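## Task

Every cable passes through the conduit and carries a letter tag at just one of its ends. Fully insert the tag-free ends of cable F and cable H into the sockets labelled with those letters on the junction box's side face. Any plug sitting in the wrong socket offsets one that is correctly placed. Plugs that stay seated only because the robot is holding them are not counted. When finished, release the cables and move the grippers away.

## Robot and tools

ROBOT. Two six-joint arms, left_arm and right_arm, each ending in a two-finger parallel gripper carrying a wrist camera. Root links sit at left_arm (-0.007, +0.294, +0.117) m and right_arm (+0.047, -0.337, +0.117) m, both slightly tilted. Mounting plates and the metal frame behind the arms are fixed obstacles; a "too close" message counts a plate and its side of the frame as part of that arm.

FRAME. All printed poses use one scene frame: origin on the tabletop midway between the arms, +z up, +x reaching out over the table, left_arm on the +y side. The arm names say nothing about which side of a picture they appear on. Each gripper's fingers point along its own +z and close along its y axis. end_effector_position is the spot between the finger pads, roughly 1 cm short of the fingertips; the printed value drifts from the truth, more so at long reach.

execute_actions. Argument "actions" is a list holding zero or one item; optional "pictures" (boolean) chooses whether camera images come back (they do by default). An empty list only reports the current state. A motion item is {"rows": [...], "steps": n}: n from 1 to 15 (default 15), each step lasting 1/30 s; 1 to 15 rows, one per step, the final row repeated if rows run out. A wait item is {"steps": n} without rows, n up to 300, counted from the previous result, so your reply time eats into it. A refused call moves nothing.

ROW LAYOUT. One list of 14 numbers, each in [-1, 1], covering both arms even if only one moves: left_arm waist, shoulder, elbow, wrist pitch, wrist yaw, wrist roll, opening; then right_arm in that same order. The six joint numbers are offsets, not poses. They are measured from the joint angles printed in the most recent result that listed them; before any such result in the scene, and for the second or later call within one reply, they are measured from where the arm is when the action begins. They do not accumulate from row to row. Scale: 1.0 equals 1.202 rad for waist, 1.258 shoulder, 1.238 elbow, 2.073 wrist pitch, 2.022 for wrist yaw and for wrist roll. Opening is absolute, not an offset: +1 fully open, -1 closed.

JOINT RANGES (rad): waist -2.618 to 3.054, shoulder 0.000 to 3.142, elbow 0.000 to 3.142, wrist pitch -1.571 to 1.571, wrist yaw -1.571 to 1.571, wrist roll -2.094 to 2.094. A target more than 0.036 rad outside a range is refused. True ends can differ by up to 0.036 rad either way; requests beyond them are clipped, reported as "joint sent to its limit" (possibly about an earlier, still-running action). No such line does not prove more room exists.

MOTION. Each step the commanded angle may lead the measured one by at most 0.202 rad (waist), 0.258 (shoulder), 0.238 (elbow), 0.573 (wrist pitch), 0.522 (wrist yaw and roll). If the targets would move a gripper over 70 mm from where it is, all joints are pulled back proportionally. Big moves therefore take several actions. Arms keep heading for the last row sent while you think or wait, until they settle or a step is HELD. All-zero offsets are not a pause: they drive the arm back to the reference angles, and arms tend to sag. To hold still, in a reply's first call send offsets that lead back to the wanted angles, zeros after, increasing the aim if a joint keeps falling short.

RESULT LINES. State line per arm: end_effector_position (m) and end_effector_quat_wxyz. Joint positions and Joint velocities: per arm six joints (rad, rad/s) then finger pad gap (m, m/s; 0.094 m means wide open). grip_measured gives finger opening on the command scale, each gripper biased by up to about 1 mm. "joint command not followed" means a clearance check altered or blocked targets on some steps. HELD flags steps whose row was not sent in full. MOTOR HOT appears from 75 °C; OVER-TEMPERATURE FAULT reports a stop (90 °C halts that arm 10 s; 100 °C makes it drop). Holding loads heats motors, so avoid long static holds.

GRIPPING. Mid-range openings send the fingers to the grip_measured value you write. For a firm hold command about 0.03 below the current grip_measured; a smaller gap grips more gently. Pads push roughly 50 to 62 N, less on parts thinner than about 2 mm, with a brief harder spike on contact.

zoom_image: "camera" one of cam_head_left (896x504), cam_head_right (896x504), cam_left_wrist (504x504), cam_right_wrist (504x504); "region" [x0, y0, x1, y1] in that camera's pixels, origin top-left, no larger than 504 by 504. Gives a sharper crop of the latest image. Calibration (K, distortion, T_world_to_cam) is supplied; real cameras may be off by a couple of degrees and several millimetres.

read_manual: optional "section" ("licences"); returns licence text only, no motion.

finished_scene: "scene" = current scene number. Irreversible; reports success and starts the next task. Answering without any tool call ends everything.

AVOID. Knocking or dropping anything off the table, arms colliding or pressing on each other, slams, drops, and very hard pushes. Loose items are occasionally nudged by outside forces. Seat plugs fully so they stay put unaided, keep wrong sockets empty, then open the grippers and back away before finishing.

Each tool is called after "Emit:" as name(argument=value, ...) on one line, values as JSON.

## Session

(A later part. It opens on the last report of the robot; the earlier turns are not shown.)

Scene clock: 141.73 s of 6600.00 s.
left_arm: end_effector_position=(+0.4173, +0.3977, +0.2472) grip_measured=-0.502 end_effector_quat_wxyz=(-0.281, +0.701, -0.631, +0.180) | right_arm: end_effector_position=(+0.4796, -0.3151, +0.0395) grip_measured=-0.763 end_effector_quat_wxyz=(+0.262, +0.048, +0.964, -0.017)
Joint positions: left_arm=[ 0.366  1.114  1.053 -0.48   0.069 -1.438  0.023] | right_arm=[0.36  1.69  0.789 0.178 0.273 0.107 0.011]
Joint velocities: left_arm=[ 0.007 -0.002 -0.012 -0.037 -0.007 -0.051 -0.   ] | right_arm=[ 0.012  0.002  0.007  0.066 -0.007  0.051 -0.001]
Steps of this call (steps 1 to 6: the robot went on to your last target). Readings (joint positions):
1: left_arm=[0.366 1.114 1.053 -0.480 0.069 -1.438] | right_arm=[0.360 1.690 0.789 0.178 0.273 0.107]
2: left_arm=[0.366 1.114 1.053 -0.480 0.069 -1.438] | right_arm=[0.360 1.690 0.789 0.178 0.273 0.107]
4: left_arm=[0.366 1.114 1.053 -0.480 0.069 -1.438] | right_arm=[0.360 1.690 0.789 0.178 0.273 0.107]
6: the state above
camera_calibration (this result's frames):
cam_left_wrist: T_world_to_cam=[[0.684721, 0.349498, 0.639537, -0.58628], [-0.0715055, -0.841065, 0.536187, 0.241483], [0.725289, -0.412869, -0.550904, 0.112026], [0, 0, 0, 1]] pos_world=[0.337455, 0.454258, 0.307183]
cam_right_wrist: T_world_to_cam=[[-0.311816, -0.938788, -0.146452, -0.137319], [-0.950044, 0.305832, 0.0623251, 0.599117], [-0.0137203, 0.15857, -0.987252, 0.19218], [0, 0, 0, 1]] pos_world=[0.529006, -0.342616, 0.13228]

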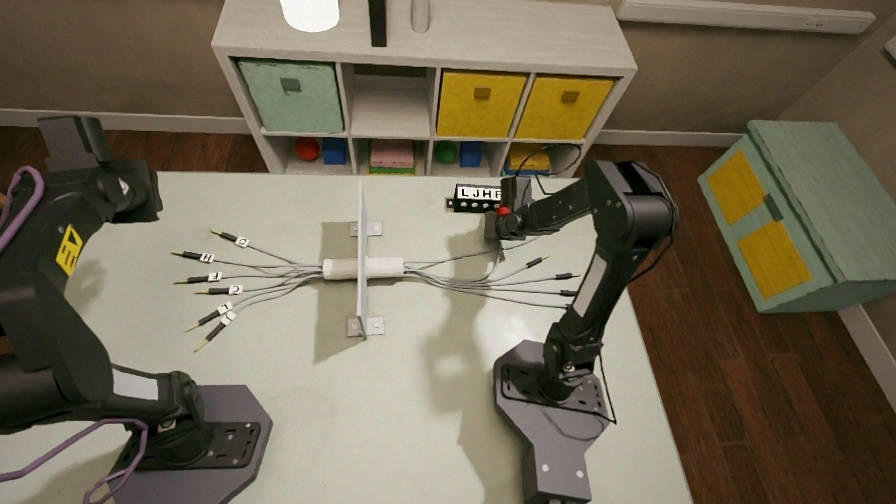

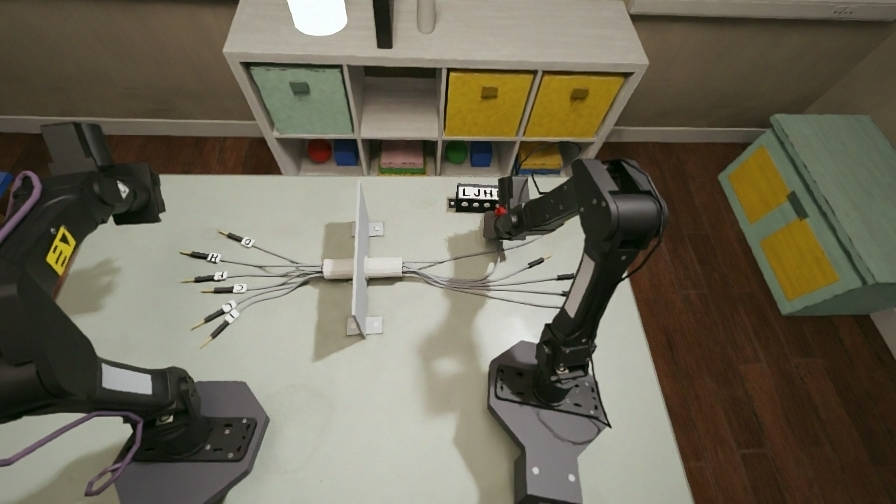

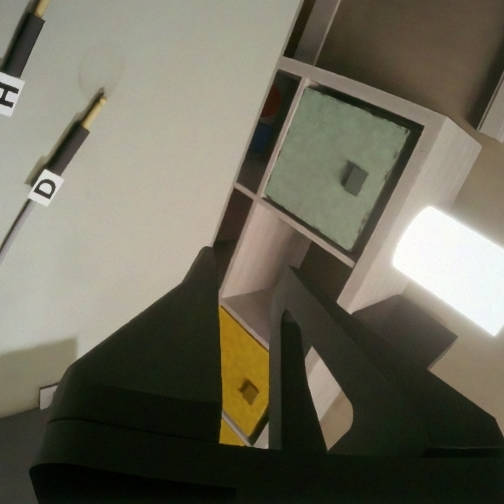

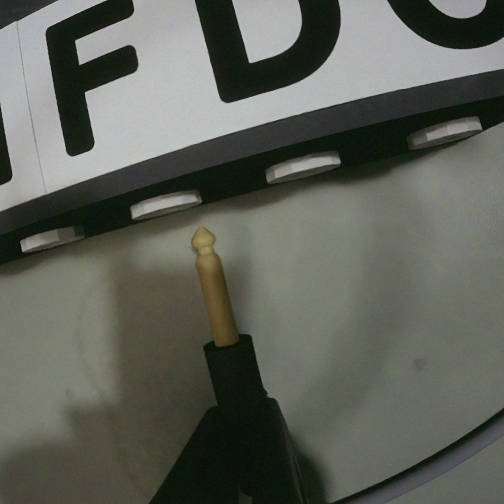

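Emit:
execute_actions(actions=[{"rows":[[0,0,0,0,0,0,-0.5,0.015,-0.02,0,0,0,0,-0.8],[0,0,0,0,0,0,-0.5,0.027,-0.031,0,0,0,0,-0.8]],"steps":12}], pictures=false)

Emit:
execute_actions(actions=[{"steps":6}])

Scene clock: 143.30 s of 6600.00 s.
left_arm: end_effector_position=(+0.4173, +0.3977, +0.2472) grip_measured=-0.502 end_effector_quat_wxyz=(-0.281, +0.701, -0.631, +0.180) | right_arm: end_effector_position=(+0.4794, -0.3083, +0.0405) grip_measured=-0.763 end_effector_quat_wxyz=(+0.263, +0.041, +0.964, -0.013)
Joint positions: left_arm=[ 0.366  1.114  1.053 -0.48   0.069 -1.438  0.023] | right_arm=[0.376 1.69  0.789 0.178 0.273 0.107 0.011]
Joint velocities: left_arm=[-0.002  0.007  0.002  0.022  0.007 -0.007 -0.001] | right_arm=[-0.002 -0.017 -0.017  0.037 -0.022  0.037 -0.   ]
Steps of this call (steps 1 to 15: the robot went on to your last target; steps 16 to 35: nothing new was sent; steps 36 to 47: all 12 steps of this action). Readings (joint positions):
36: left_arm=[0.366 1.114 1.053 -0.480 0.069 -1.438] | right_arm=[0.360 1.690 0.789 0.178 0.273 0.107]
37: left_arm=[0.366 1.114 1.053 -0.480 0.069 -1.438] | right_arm=[0.361 1.690 0.789 0.178 0.273 0.107]
39: left_arm=[0.366 1.114 1.053 -0.480 0.069 -1.438] | right_arm=[0.368 1.690 0.789 0.178 0.273 0.107]
43: left_arm=[0.366 1.114 1.053 -0.480 0.069 -1.438] | right_arm=[0.376 1.690 0.789 0.178 0.273 0.107]
47: the state above

Scene clock: 143.50 s of 6600.00 s.
left_arm: end_effector_position=(+0.4173, +0.3977, +0.2472) grip_measured=-0.502 end_effector_quat_wxyz=(-0.281, +0.701, -0.631, +0.180) | right_arm: end_effector_position=(+0.4794, -0.3083, +0.0405) grip_measured=-0.763 end_effector_quat_wxyz=(+0.263, +0.041, +0.964, -0.013)
Joint positions: left_arm=[ 0.366  1.114  1.053 -0.48   0.069 -1.438  0.023] | right_arm=[0.376 1.69  0.789 0.178 0.273 0.107 0.011]
Joint velocities: left_arm=[ 0.007 -0.007 -0.002  0.051  0.037 -0.051 -0.001] | right_arm=[ 0.002  0.002 -0.007 -0.007 -0.066 -0.081 -0.001]
Steps of this call (steps 1 to 6: the robot went on to your last target). Readings (joint positions):
1: left_arm=[0.366 1.114 1.053 -0.480 0.069 -1.438] | right_arm=[0.376 1.690 0.789 0.178 0.273 0.107]
2: left_arm=[0.366 1.114 1.053 -0.480 0.069 -1.438] | right_arm=[0.376 1.690 0.789 0.178 0.273 0.107]
4: left_arm=[0.366 1.114 1.053 -0.480 0.069 -1.438] | right_arm=[0.376 1.690 0.789 0.178 0.273 0.107]
6: the state above
camera_calibration (this result's frames):
cam_left_wrist: T_world_to_cam=[[0.684721, 0.349498, 0.639537, -0.58628], [-0.0715055, -0.841065, 0.536187, 0.241483], [0.725289, -0.412869, -0.550904, 0.112026], [0, 0, 0, 1]] pos_world=[0.337455, 0.454258, 0.307183]
cam_right_wrist: T_world_to_cam=[[-0.297575, -0.942575, -0.151662, -0.138624], [-0.954594, 0.291409, 0.0619016, 0.594505], [-0.0141513, 0.163196, -0.986492, 0.193671], [0, 0, 0, 1]] pos_world=[0.529, -0.335514, 0.13323]

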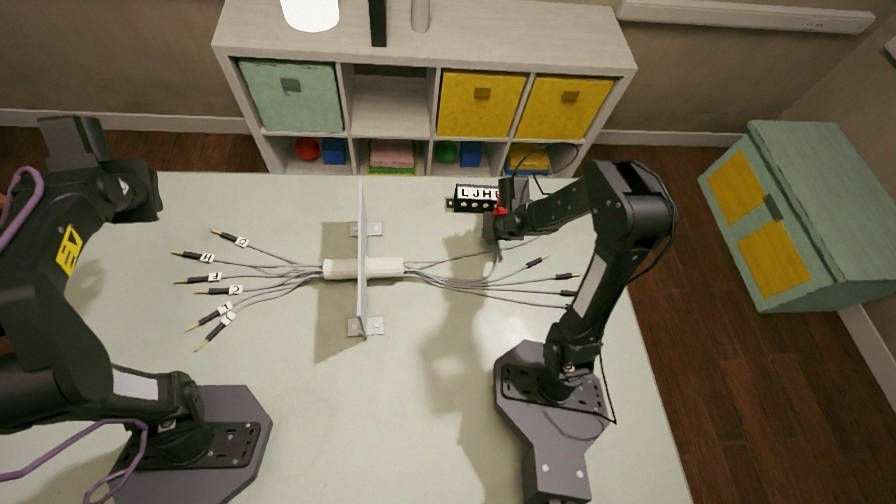

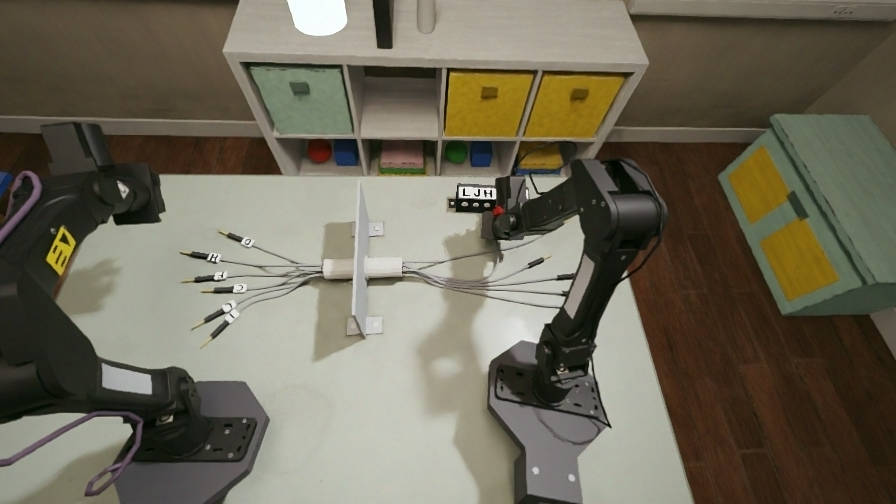

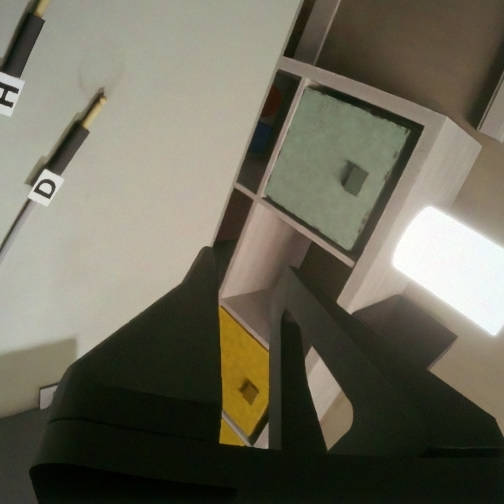

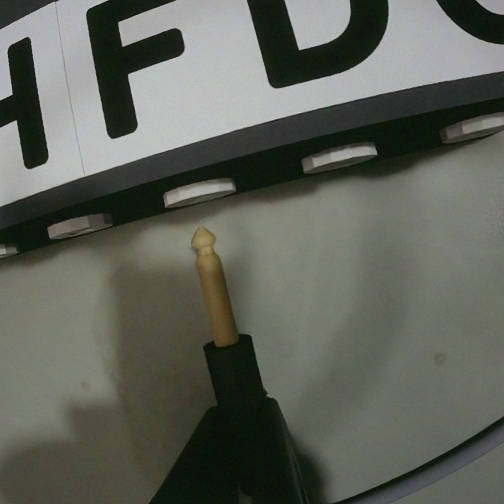

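Emit:
execute_actions(actions=[{"rows":[[0,0,0,0,0,0,-0.5,0,0,0.028,0,0,0,-0.8],[0,0,0,0,0,0,-0.5,-0.004,0.006,0.038,-0.003,0,0,-0.8],[0,0,0,0,0,0,-0.5,-0.007,0.012,0.048,-0.006,0,0,-0.8],[0,0,0,0,0,0,-0.5,-0.01,0.018,0.058,-0.009,0,0,-0.8],[0,0,0,0,0,0,-0.5,-0.013,0.024,0.068,-0.012,0,0,-0.8]],"steps":15}], pictures=false)

Emit:
execute_actions(actions=[{"steps":6}])

Scene clock: 145.50 s of 6600.00 s.
left_arm: end_effector_position=(+0.4173, +0.3976, +0.2472) grip_measured=-0.502 end_effector_quat_wxyz=(-0.281, +0.701, -0.631, +0.180) | right_arm: end_effector_position=(+0.4875, -0.3091, +0.0395) grip_measured=-0.763 end_effector_quat_wxyz=(+0.257, +0.042, +0.965, -0.015)
Joint positions: left_arm=[ 0.366  1.114  1.053 -0.48   0.07  -1.438  0.023] | right_arm=[0.371 1.714 0.837 0.143 0.273 0.107 0.011]
Joint velocities: left_arm=[ 0.007 -0.007  0.002 -0.007  0.037 -0.007  0.   ] | right_arm=[-0.017  0.002 -0.002 -0.066 -0.066 -0.051 -0.   ]
Steps of this call (steps 1 to 15: the robot went on to your last target; steps 16 to 45: nothing new was sent; steps 46 to 60: all 15 steps of this action). Readings (joint positions):
46: left_arm=[0.366 1.114 1.053 -0.480 0.069 -1.438] | right_arm=[0.376 1.690 0.789 0.178 0.273 0.107]
47: left_arm=[0.366 1.114 1.053 -0.480 0.069 -1.438] | right_arm=[0.376 1.690 0.791 0.177 0.273 0.107]
49: left_arm=[0.366 1.114 1.053 -0.480 0.069 -1.438] | right_arm=[0.376 1.694 0.805 0.169 0.273 0.107]
53: left_arm=[0.366 1.114 1.053 -0.480 0.070 -1.438] | right_arm=[0.373 1.711 0.834 0.147 0.273 0.107]
60: the state above

Scene clock: 145.70 s of 6600.00 s.
left_arm: end_effector_position=(+0.4173, +0.3976, +0.2472) grip_measured=-0.502 end_effector_quat_wxyz=(-0.281, +0.701, -0.631, +0.180) | right_arm: end_effector_position=(+0.4875, -0.3091, +0.0395) grip_measured=-0.763 end_effector_quat_wxyz=(+0.257, +0.042, +0.965, -0.015)
Joint positions: left_arm=[ 0.366  1.114  1.053 -0.48   0.07  -1.438  0.023] | right_arm=[0.371 1.714 0.837 0.142 0.273 0.107 0.011]
Joint velocities: left_arm=[-0.007  0.002  0.012 -0.022 -0.022 -0.007  0.   ] | right_arm=[-0.007  0.017 -0.002 -0.051 -0.007 -0.037  0.001]
Steps of this call (steps 1 to 6: the robot went on to your last target). Readings (joint positions):
1: left_arm=[0.366 1.114 1.053 -0.480 0.070 -1.438] | right_arm=[0.371 1.714 0.837 0.143 0.273 0.107]
2: left_arm=[0.366 1.114 1.053 -0.480 0.070 -1.438] | right_arm=[0.371 1.714 0.837 0.142 0.273 0.107]
4: left_arm=[0.366 1.114 1.053 -0.480 0.070 -1.438] | right_arm=[0.371 1.714 0.837 0.142 0.273 0.107]
6: the state above
camera_calibration (this result's frames):
cam_left_wrist: T_world_to_cam=[[0.684762, 0.349518, 0.639483, -0.586279], [-0.0717433, -0.840893, 0.536425, 0.241401], [0.725227, -0.413202, -0.550736, 0.112102], [0, 0, 0, 1]] pos_world=[0.337481, 0.454229, 0.30716]
cam_right_wrist: T_world_to_cam=[[-0.301603, -0.942329, -0.14509, -0.135332], [-0.953075, 0.293808, 0.0729638, 0.60213], [-0.0261274, 0.160287, -0.986725, 0.197852], [0, 0, 0, 1]] pos_world=[0.538228, -0.336151, 0.131656]

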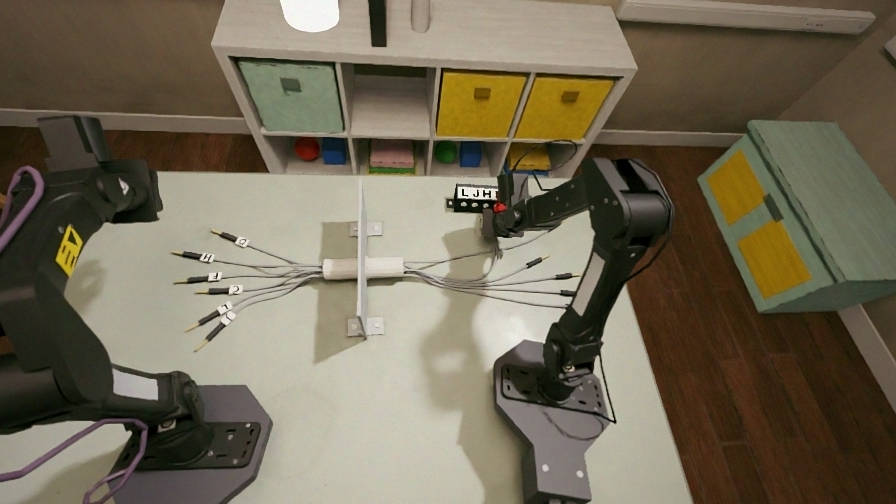

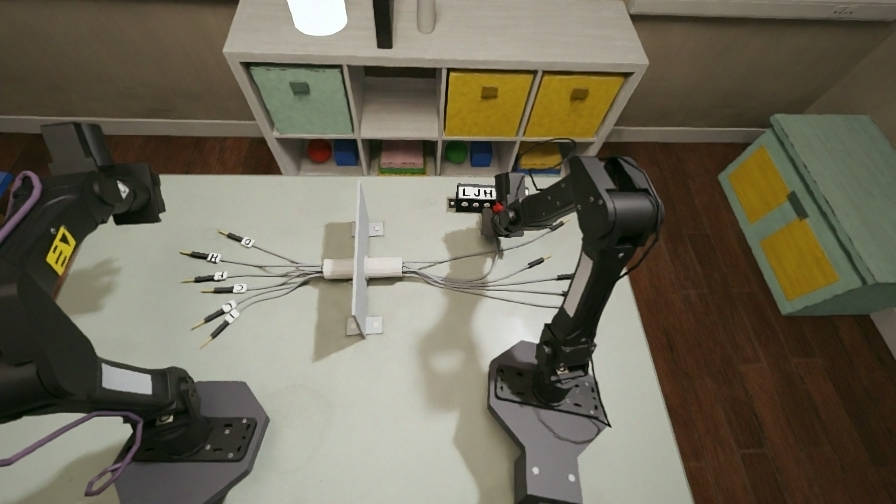

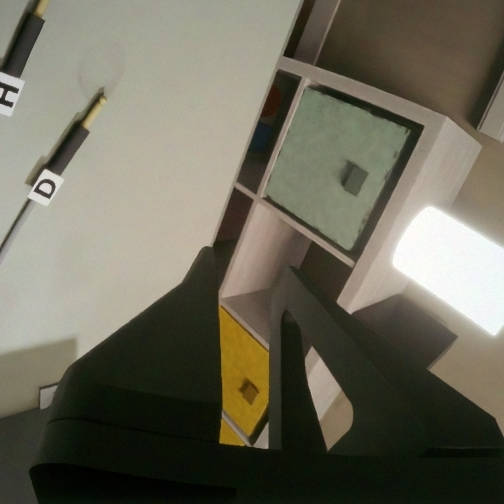

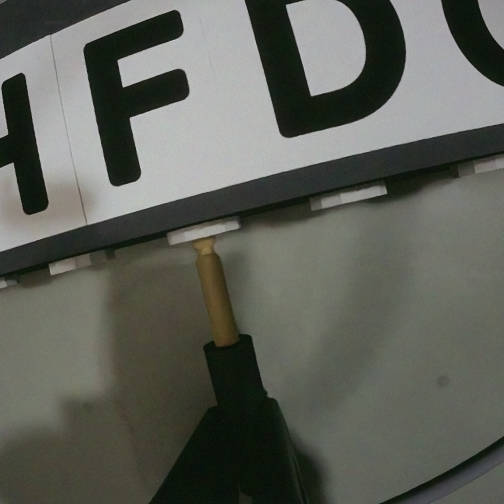

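Emit:
execute_actions(actions=[{"rows":[[0,0,0,0,0,0,-0.5,0,0,0.028,0,0,0,-0.8],[0,0,0,0,0,0,-0.5,-0.004,0.005,0.034,0,0,0,-0.8],[0,0,0,0,0,0,-0.5,-0.007,0.01,0.039,0,0,0,-0.8],[0,0,0,0,0,0,-0.5,-0.009,0.013,0.043,0,0,0,-0.8]],"steps":12}], pictures=false)

Emit:
execute_actions(actions=[{"steps":6}])

Scene clock: 147.77 s of 6600.00 s.
left_arm: end_effector_position=(+0.4173, +0.3976, +0.2472) grip_measured=-0.502 end_effector_quat_wxyz=(-0.281, +0.701, -0.631, +0.180) | right_arm: end_effector_position=(+0.4877, -0.3087, +0.0374) grip_measured=-0.763 end_effector_quat_wxyz=(+0.250, +0.040, +0.967, -0.016)
Joint positions: left_arm=[ 0.366  1.114  1.053 -0.48   0.07  -1.438  0.023] | right_arm=[0.371 1.723 0.852 0.123 0.273 0.107 0.011]
Joint velocities: left_arm=[ 0.002 -0.002  0.017 -0.007  0.051  0.022  0.   ] | right_arm=[-0.002 -0.002  0.007 -0.007  0.007 -0.051 -0.001]
Steps of this call (steps 1 to 15: the robot went on to your last target; steps 16 to 50: nothing new was sent; steps 51 to 62: all 12 steps of this action). Readings (joint positions):
51: left_arm=[0.366 1.114 1.053 -0.480 0.070 -1.438] | right_arm=[0.371 1.714 0.837 0.142 0.273 0.107]
52: left_arm=[0.366 1.114 1.053 -0.480 0.070 -1.438] | right_arm=[0.371 1.714 0.837 0.141 0.273 0.107]
54: left_arm=[0.366 1.114 1.053 -0.480 0.070 -1.438] | right_arm=[0.371 1.715 0.843 0.134 0.273 0.107]
58: left_arm=[0.366 1.114 1.053 -0.480 0.070 -1.438] | right_arm=[0.371 1.723 0.851 0.124 0.273 0.107]
62: the state above

Scene clock: 147.97 s of 6600.00 s.
left_arm: end_effector_position=(+0.4173, +0.3976, +0.2472) grip_measured=-0.502 end_effector_quat_wxyz=(-0.281, +0.701, -0.631, +0.180) | right_arm: end_effector_position=(+0.4878, -0.3087, +0.0375) grip_measured=-0.763 end_effector_quat_wxyz=(+0.250, +0.040, +0.967, -0.016)
Joint positions: left_arm=[ 0.366  1.114  1.053 -0.48   0.07  -1.438  0.023] | right_arm=[0.371 1.723 0.852 0.122 0.273 0.107 0.011]
Joint velocities: left_arm=[ 0.022  0.012  0.002 -0.007  0.037 -0.022  0.   ] | right_arm=[ 0.007  0.022  0.002 -0.037  0.066 -0.022 -0.002]
Steps of this call (steps 1 to 6: the robot went on to your last target). Readings (joint positions):
1: left_arm=[0.366 1.114 1.053 -0.480 0.070 -1.438] | right_arm=[0.371 1.723 0.852 0.123 0.273 0.107]
2: left_arm=[0.366 1.114 1.053 -0.480 0.070 -1.438] | right_arm=[0.371 1.723 0.852 0.123 0.273 0.107]
4: left_arm=[0.366 1.114 1.053 -0.480 0.070 -1.438] | right_arm=[0.371 1.723 0.852 0.122 0.273 0.107]
6: the state above
camera_calibration (this result's frames):
cam_left_wrist: T_world_to_cam=[[0.684762, 0.349518, 0.639483, -0.586279], [-0.0717433, -0.840893, 0.536425, 0.241401], [0.725227, -0.413202, -0.550736, 0.112102], [0, 0, 0, 1]] pos_world=[0.337481, 0.454229, 0.30716]
cam_right_wrist: T_world_to_cam=[[-0.301209, -0.94338, -0.13895, -0.135921], [-0.952699, 0.29154, 0.0858453, 0.601029], [-0.0404751, 0.158235, -0.986572, 0.202151], [0, 0, 0, 1]] pos_world=[0.539841, -0.335437, 0.128955]

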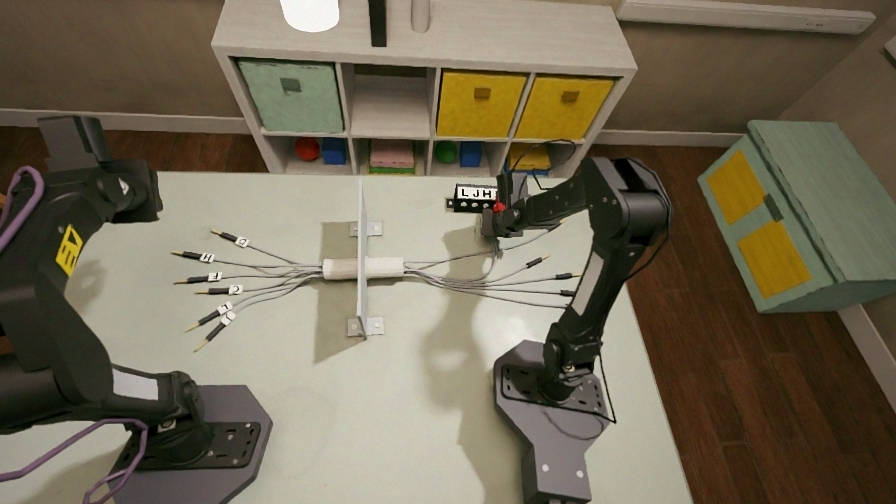

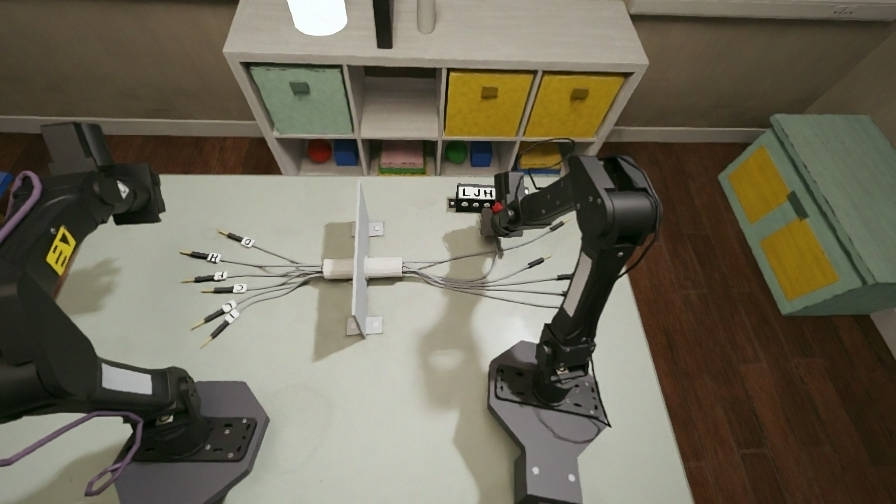

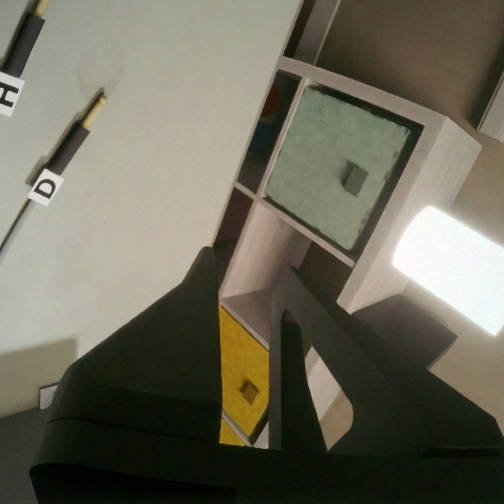

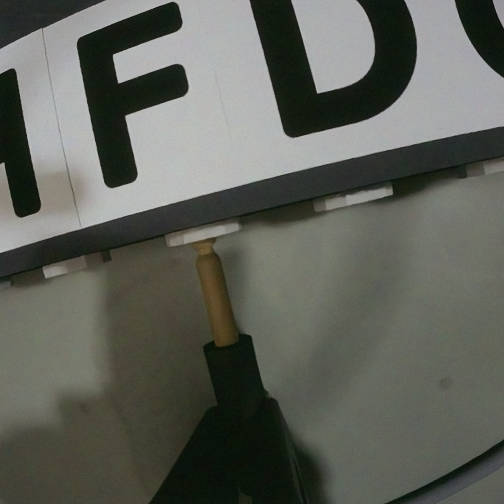

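Emit:
execute_actions(actions=[{"rows":[[0,0,0,0,0,0,-0.5,0,-0.01,0.01,0.006,0,0,-0.8],[0,0,0,0,0,0,-0.5,0,-0.01,0.01,0.01,0,0,-0.8],[0,0,0,0,0,0,-0.5,0,-0.01,0.01,0.013,0,0,-0.8],[0,0,0,0,0,0,-0.5,0,-0.01,0.01,0.016,0,0,-0.8],[0,0,0,0,0,0,-0.5,0,-0.01,0.01,0.019,0,0,-0.8],[0,0,0,0,0,0,-0.5,0,-0.01,0.01,0.022,0,0,-0.8],[0,0,0,0,0,0,-0.5,0,-0.01,0.01,0.025,0,0,-0.8]],"steps":15}], pictures=false)

Emit:
execute_actions(actions=[{"steps":6}])

Scene clock: 150.13 s of 6600.00 s.
left_arm: end_effector_position=(+0.4174, +0.3975, +0.2472) grip_measured=-0.502 end_effector_quat_wxyz=(-0.280, +0.701, -0.631, +0.180) | right_arm: end_effector_position=(+0.4879, -0.3087, +0.0375) grip_measured=-0.763 end_effector_quat_wxyz=(+0.251, +0.040, +0.967, -0.016)
Joint positions: left_arm=[ 0.366  1.114  1.053 -0.48   0.07  -1.438  0.023] | right_arm=[0.371 1.723 0.852 0.123 0.273 0.107 0.011]
Joint velocities: left_arm=[-0.002  0.017 -0.007  0.007  0.007 -0.037  0.   ] | right_arm=[-0.022 -0.022  0.002  0.007 -0.081 -0.081  0.   ]
Steps of this call (steps 1 to 15: the robot went on to your last target; steps 16 to 50: nothing new was sent; steps 51 to 65: all 15 steps of this action). Readings (joint positions):
51: left_arm=[0.366 1.114 1.053 -0.480 0.070 -1.438] | right_arm=[0.371 1.723 0.852 0.122 0.273 0.107]
52: left_arm=[0.366 1.114 1.053 -0.480 0.070 -1.438] | right_arm=[0.371 1.723 0.852 0.122 0.273 0.107]
54: left_arm=[0.366 1.114 1.053 -0.480 0.070 -1.438] | right_arm=[0.371 1.723 0.852 0.122 0.273 0.107]
58: left_arm=[0.366 1.114 1.053 -0.480 0.070 -1.438] | right_arm=[0.371 1.723 0.852 0.123 0.273 0.107]
65: the state above

Scene clock: 150.33 s of 6600.00 s.
left_arm: end_effector_position=(+0.4174, +0.3975, +0.2472) grip_measured=-0.502 end_effector_quat_wxyz=(-0.280, +0.701, -0.631, +0.180) | right_arm: end_effector_position=(+0.4879, -0.3087, +0.0375) grip_measured=-0.763 end_effector_quat_wxyz=(+0.251, +0.040, +0.967, -0.016)
Joint positions: left_arm=[ 0.366  1.114  1.053 -0.48   0.07  -1.438  0.023] | right_arm=[0.371 1.723 0.852 0.123 0.273 0.107 0.011]
Joint velocities: left_arm=[ 0.007 -0.007  0.002 -0.051  0.007  0.022  0.001] | right_arm=[-0.002 -0.027  0.007  0.037 -0.037 -0.037  0.   ]
Steps of this call (steps 1 to 6: the robot went on to your last target). Readings (joint positions):
1: left_arm=[0.366 1.114 1.053 -0.480 0.070 -1.438] | right_arm=[0.371 1.723 0.852 0.123 0.273 0.107]
2: left_arm=[0.366 1.114 1.053 -0.480 0.070 -1.438] | right_arm=[0.371 1.723 0.852 0.123 0.273 0.107]
4: left_arm=[0.366 1.114 1.053 -0.480 0.070 -1.438] | right_arm=[0.371 1.723 0.852 0.123 0.273 0.107]
6: the state above
camera_calibration (this result's frames):
cam_left_wrist: T_world_to_cam=[[0.684803, 0.349539, 0.639428, -0.586278], [-0.071981, -0.840721, 0.536664, 0.241319], [0.725165, -0.413535, -0.550567, 0.112179], [0, 0, 0, 1]] pos_world=[0.337507, 0.454199, 0.307137]
cam_right_wrist: T_world_to_cam=[[-0.30122, -0.943353, -0.139112, -0.135867], [-0.952711, 0.291599, 0.0855063, 0.601138], [-0.0400977, 0.15829, -0.986578, 0.202031], [0, 0, 0, 1]] pos_world=[0.539886, -0.335442, 0.129017]

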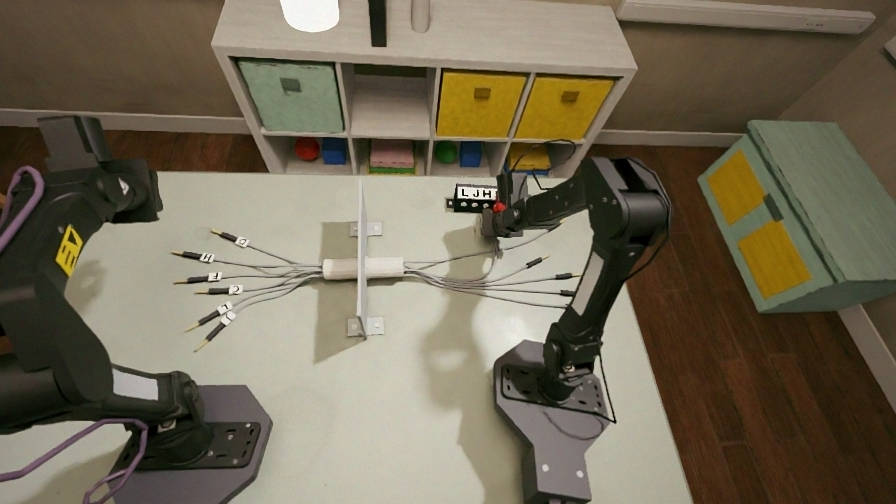

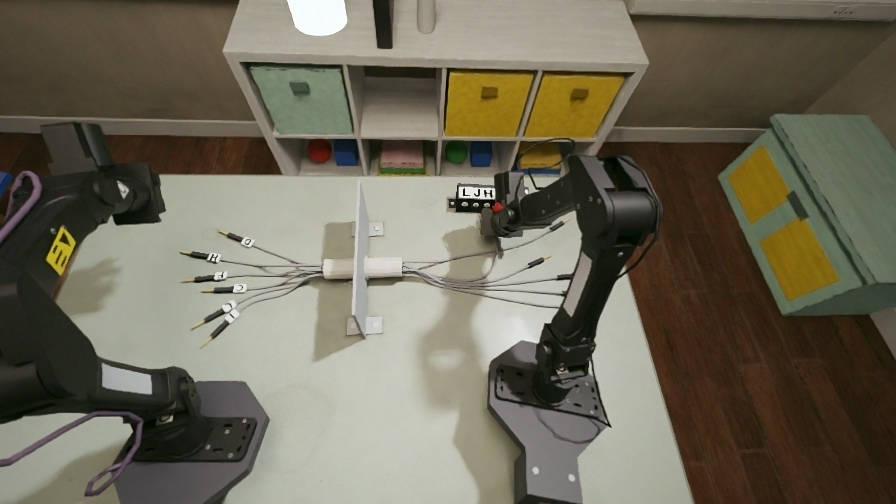

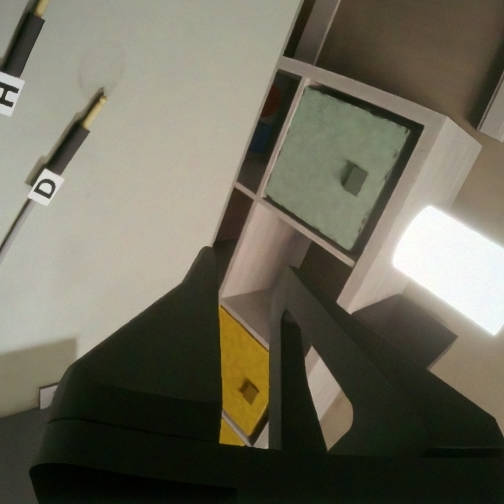

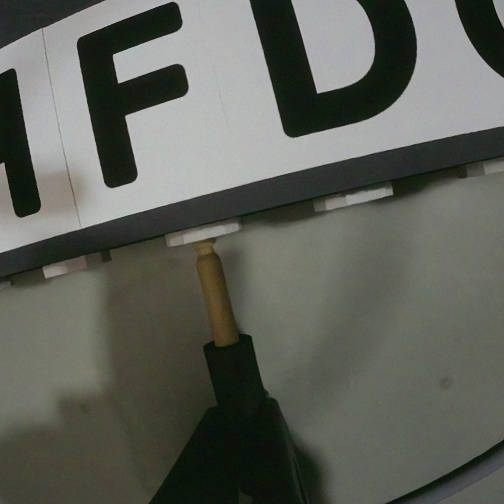

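Emit:
execute_actions(actions=[{"rows":[[0,0,0,0,0,0,-0.5,0,-0.02,-0.03,0.005,0,0,-0.8],[0,0,0,0,0,0,-0.5,0,-0.04,-0.05,0.015,0,0,-0.8],[0,0,0,0,0,0,-0.5,0,-0.058,-0.06,0.025,0,0,-0.8],[0,0,0,0,0,0,-0.5,0,-0.058,-0.06,0.028,0,0,-0.8]],"steps":15}], pictures=false)

Emit:
execute_actions(actions=[{"steps":6}])

Scene clock: 152.30 s of 6600.00 s.
left_arm: end_effector_position=(+0.4174, +0.3975, +0.2472) grip_measured=-0.502 end_effector_quat_wxyz=(-0.280, +0.701, -0.631, +0.180) | right_arm: end_effector_position=(+0.4780, -0.3107, +0.0409) grip_measured=-0.763 end_effector_quat_wxyz=(+0.259, +0.042, +0.965, -0.014)
Joint positions: left_arm=[ 0.366  1.114  1.053 -0.48   0.07  -1.438  0.023] | right_arm=[0.371 1.684 0.791 0.162 0.273 0.107 0.011]
Joint velocities: left_arm=[-0.002  0.007 -0.017 -0.007  0.066 -0.037 -0.   ] | right_arm=[ 0.002  0.002  0.007  0.007  0.051  0.037 -0.   ]
Steps of this call (steps 1 to 15: the robot went on to your last target; steps 16 to 44: nothing new was sent; steps 45 to 59: all 15 steps of this action). Readings (joint positions):
45: left_arm=[0.366 1.114 1.053 -0.480 0.070 -1.438] | right_arm=[0.371 1.723 0.849 0.124 0.273 0.107]
46: left_arm=[0.366 1.114 1.053 -0.480 0.070 -1.438] | right_arm=[0.371 1.721 0.841 0.131 0.273 0.107]
48: left_arm=[0.366 1.114 1.053 -0.480 0.070 -1.438] | right_arm=[0.371 1.703 0.812 0.141 0.273 0.107]
52: left_arm=[0.366 1.114 1.053 -0.480 0.070 -1.438] | right_arm=[0.371 1.686 0.791 0.148 0.273 0.107]
59: the state above

Scene clock: 152.50 s of 6600.00 s.
left_arm: end_effector_position=(+0.4174, +0.3975, +0.2472) grip_measured=-0.502 end_effector_quat_wxyz=(-0.280, +0.701, -0.631, +0.180) | right_arm: end_effector_position=(+0.4784, -0.3106, +0.0411) grip_measured=-0.763 end_effector_quat_wxyz=(+0.260, +0.043, +0.965, -0.014)
Joint positions: left_arm=[ 0.366  1.114  1.053 -0.48   0.07  -1.438  0.023] | right_arm=[0.371 1.684 0.791 0.164 0.273 0.107 0.011]
Joint velocities: left_arm=[-0.007 -0.002  0.012 -0.037 -0.007 -0.037 -0.001] | right_arm=[ 0.012  0.007 -0.012 -0.007 -0.066 -0.007 -0.   ]
Steps of this call (steps 1 to 6: the robot went on to your last target). Readings (joint positions):
1: left_arm=[0.366 1.114 1.053 -0.480 0.070 -1.438] | right_arm=[0.371 1.684 0.791 0.163 0.273 0.107]
2: left_arm=[0.366 1.114 1.053 -0.480 0.070 -1.438] | right_arm=[0.371 1.684 0.791 0.164 0.273 0.107]
4: left_arm=[0.366 1.114 1.053 -0.480 0.070 -1.438] | right_arm=[0.371 1.684 0.791 0.164 0.273 0.107]
6: the state above
camera_calibration (this result's frames):
cam_left_wrist: T_world_to_cam=[[0.684803, 0.349539, 0.639428, -0.586278], [-0.071981, -0.840721, 0.536664, 0.241319], [0.725165, -0.413535, -0.550567, 0.112179], [0, 0, 0, 1]] pos_world=[0.337507, 0.454199, 0.307137]
cam_right_wrist: T_world_to_cam=[[-0.301734, -0.941911, -0.147514, -0.139061], [-0.953172, 0.294711, 0.067879, 0.594283], [-0.020462, 0.161088, -0.986728, 0.197004], [0, 0, 0, 1]] pos_world=[0.528526, -0.33786, 0.133537]

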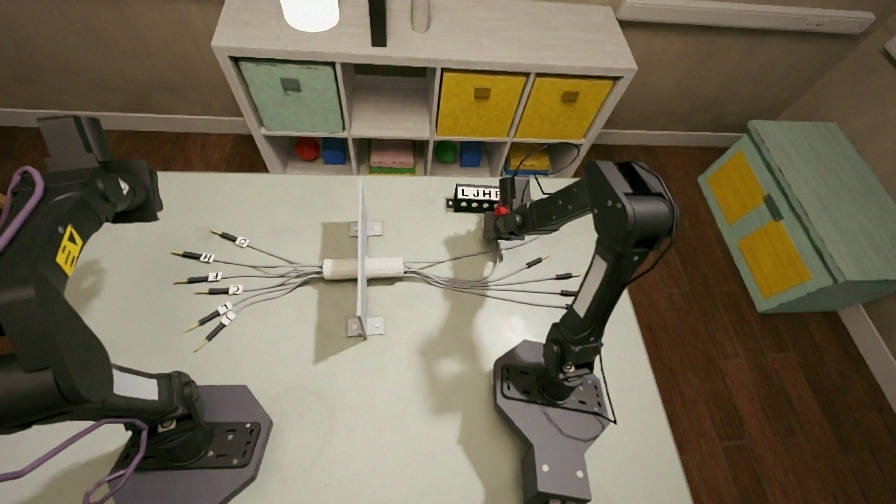

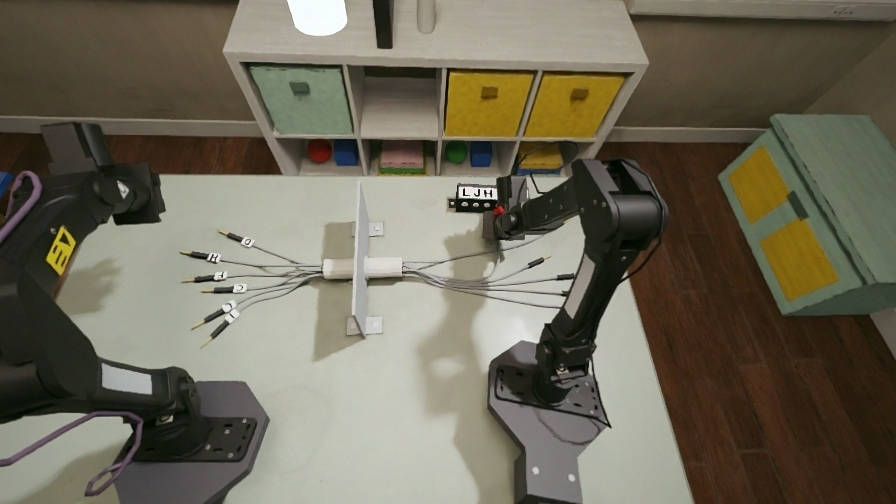

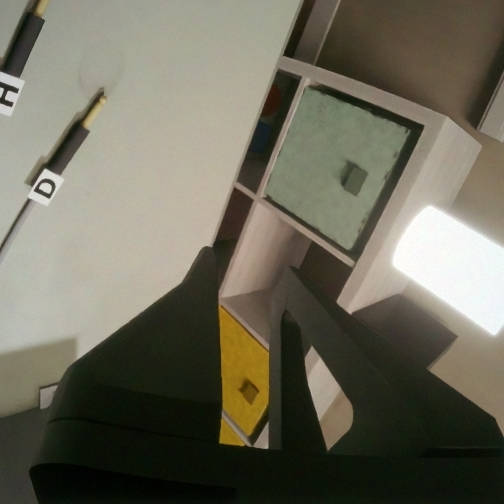

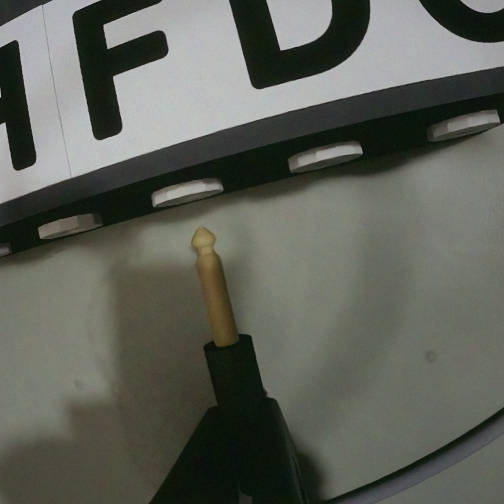

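Emit:
execute_actions(actions=[{"rows":[[0,0,0,0,0,0,-0.5,0,0,0.028,0.008,0,0,-0.8],[0,0,0,0,0,0,-0.5,0,0.006,0.035,0.008,0,0,-0.8],[0,0,0,0,0,0,-0.5,0,0.011,0.041,0.008,0,0,-0.8],[0,0,0,0,0,0,-0.5,0,0.016,0.047,0.008,0,0,-0.8],[0,0,0,0,0,0,-0.5,0,0.02,0.053,0.008,0,0,-0.8]],"steps":12}], pictures=false)

Emit:
execute_actions(actions=[{"steps":6}])

Scene clock: 153.87 s of 6600.00 s.
left_arm: end_effector_position=(+0.4174, +0.3975, +0.2472) grip_measured=-0.502 end_effector_quat_wxyz=(-0.280, +0.701, -0.631, +0.180) | right_arm: end_effector_position=(+0.4873, -0.3096, +0.0424) grip_measured=-0.763 end_effector_quat_wxyz=(+0.264, +0.044, +0.963, -0.014)
Joint positions: left_arm=[ 0.366  1.114  1.053 -0.48   0.07  -1.438  0.023] | right_arm=[0.371 1.701 0.822 0.16  0.273 0.107 0.011]
Joint velocities: left_arm=[-0.002 -0.002  0.002 -0.051  0.022  0.007  0.001] | right_arm=[-0.022 -0.017 -0.022 -0.022  0.037  0.007 -0.   ]
Steps of this call (steps 1 to 15: the robot went on to your last target; steps 16 to 29: nothing new was sent; steps 30 to 41: all 12 steps of this action). Readings (joint positions):
30: left_arm=[0.366 1.114 1.053 -0.480 0.070 -1.438] | right_arm=[0.371 1.684 0.791 0.165 0.273 0.107]
31: left_arm=[0.366 1.114 1.053 -0.480 0.070 -1.438] | right_arm=[0.371 1.684 0.792 0.165 0.273 0.107]
33: left_arm=[0.366 1.114 1.053 -0.480 0.070 -1.438] | right_arm=[0.371 1.687 0.802 0.165 0.273 0.107]
37: left_arm=[0.366 1.114 1.053 -0.480 0.070 -1.438] | right_arm=[0.371 1.699 0.821 0.160 0.273 0.107]
41: the state above

Scene clock: 154.07 s of 6600.00 s.
left_arm: end_effector_position=(+0.4174, +0.3975, +0.2472) grip_measured=-0.502 end_effector_quat_wxyz=(-0.280, +0.701, -0.631, +0.180) | right_arm: end_effector_position=(+0.4873, -0.3096, +0.0424) grip_measured=-0.763 end_effector_quat_wxyz=(+0.264, +0.044, +0.963, -0.014)
Joint positions: left_arm=[ 0.366  1.114  1.053 -0.48   0.07  -1.438  0.023] | right_arm=[0.371 1.701 0.822 0.16  0.273 0.107 0.011]
Joint velocities: left_arm=[-0.017 -0.002  0.007 -0.007 -0.007  0.051  0.   ] | right_arm=[-0.017 -0.002  0.022  0.007 -0.037 -0.037 -0.001]
Steps of this call (steps 1 to 6: the robot went on to your last target). Readings (joint positions):
1: left_arm=[0.366 1.114 1.053 -0.480 0.070 -1.438] | right_arm=[0.371 1.701 0.822 0.160 0.273 0.107]
2: left_arm=[0.366 1.114 1.053 -0.480 0.070 -1.438] | right_arm=[0.371 1.701 0.822 0.160 0.273 0.107]
4: left_arm=[0.366 1.114 1.053 -0.480 0.070 -1.438] | right_arm=[0.371 1.701 0.822 0.160 0.273 0.107]
6: the state above
camera_calibration (this result's frames):
cam_left_wrist: T_world_to_cam=[[0.684843, 0.34956, 0.639373, -0.586277], [-0.0722187, -0.840548, 0.536902, 0.241238], [0.725103, -0.413868, -0.550399, 0.112256], [0, 0, 0, 1]] pos_world=[0.337533, 0.45417, 0.307114]
cam_right_wrist: T_world_to_cam=[[-0.301922, -0.941209, -0.151555, -0.134752], [-0.953269, 0.296225, 0.059405, 0.603229], [-0.0110181, 0.162408, -0.986662, 0.194063], [0, 0, 0, 1]] pos_world=[0.536493, -0.337038, 0.135217]

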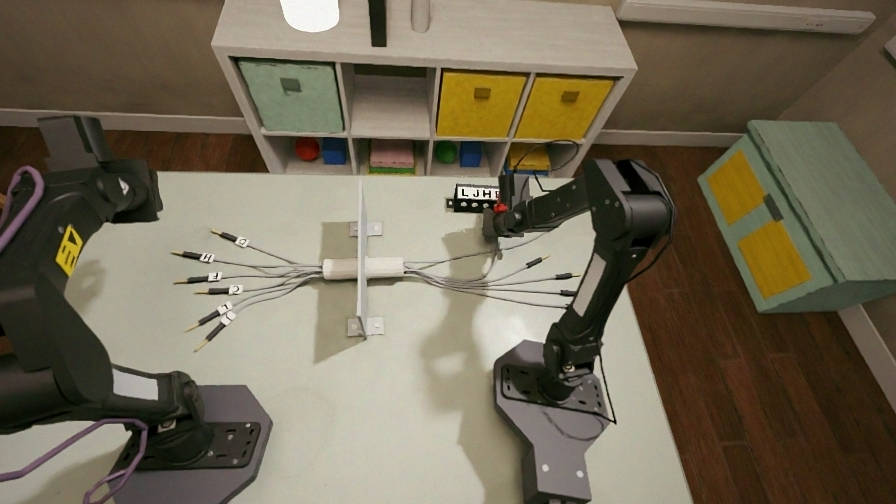

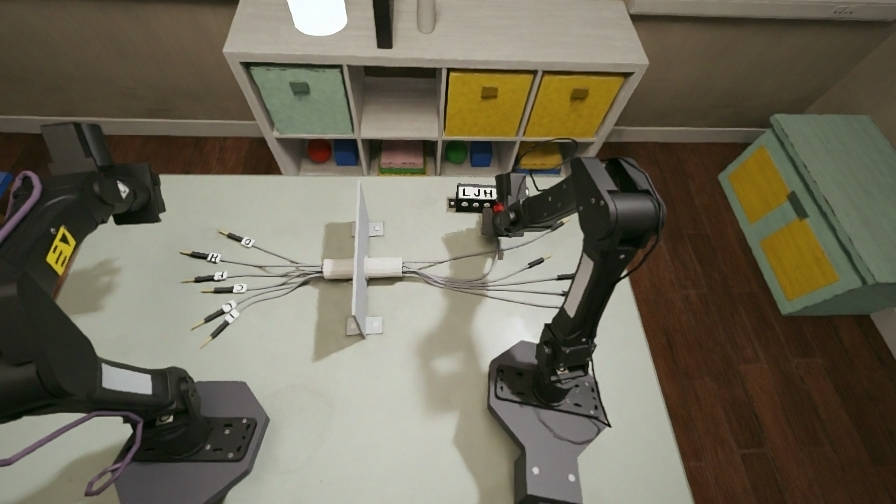

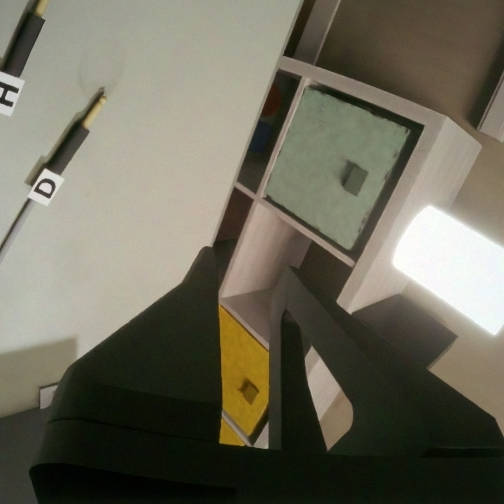

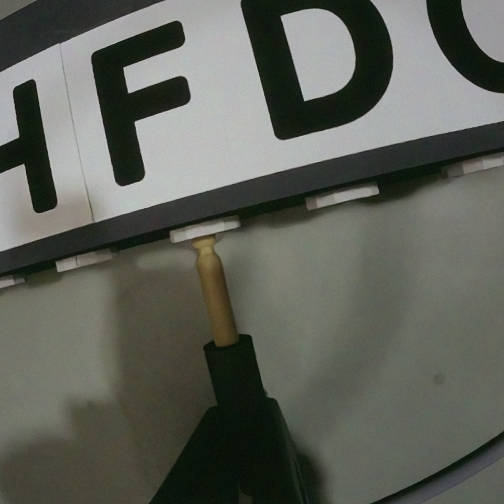

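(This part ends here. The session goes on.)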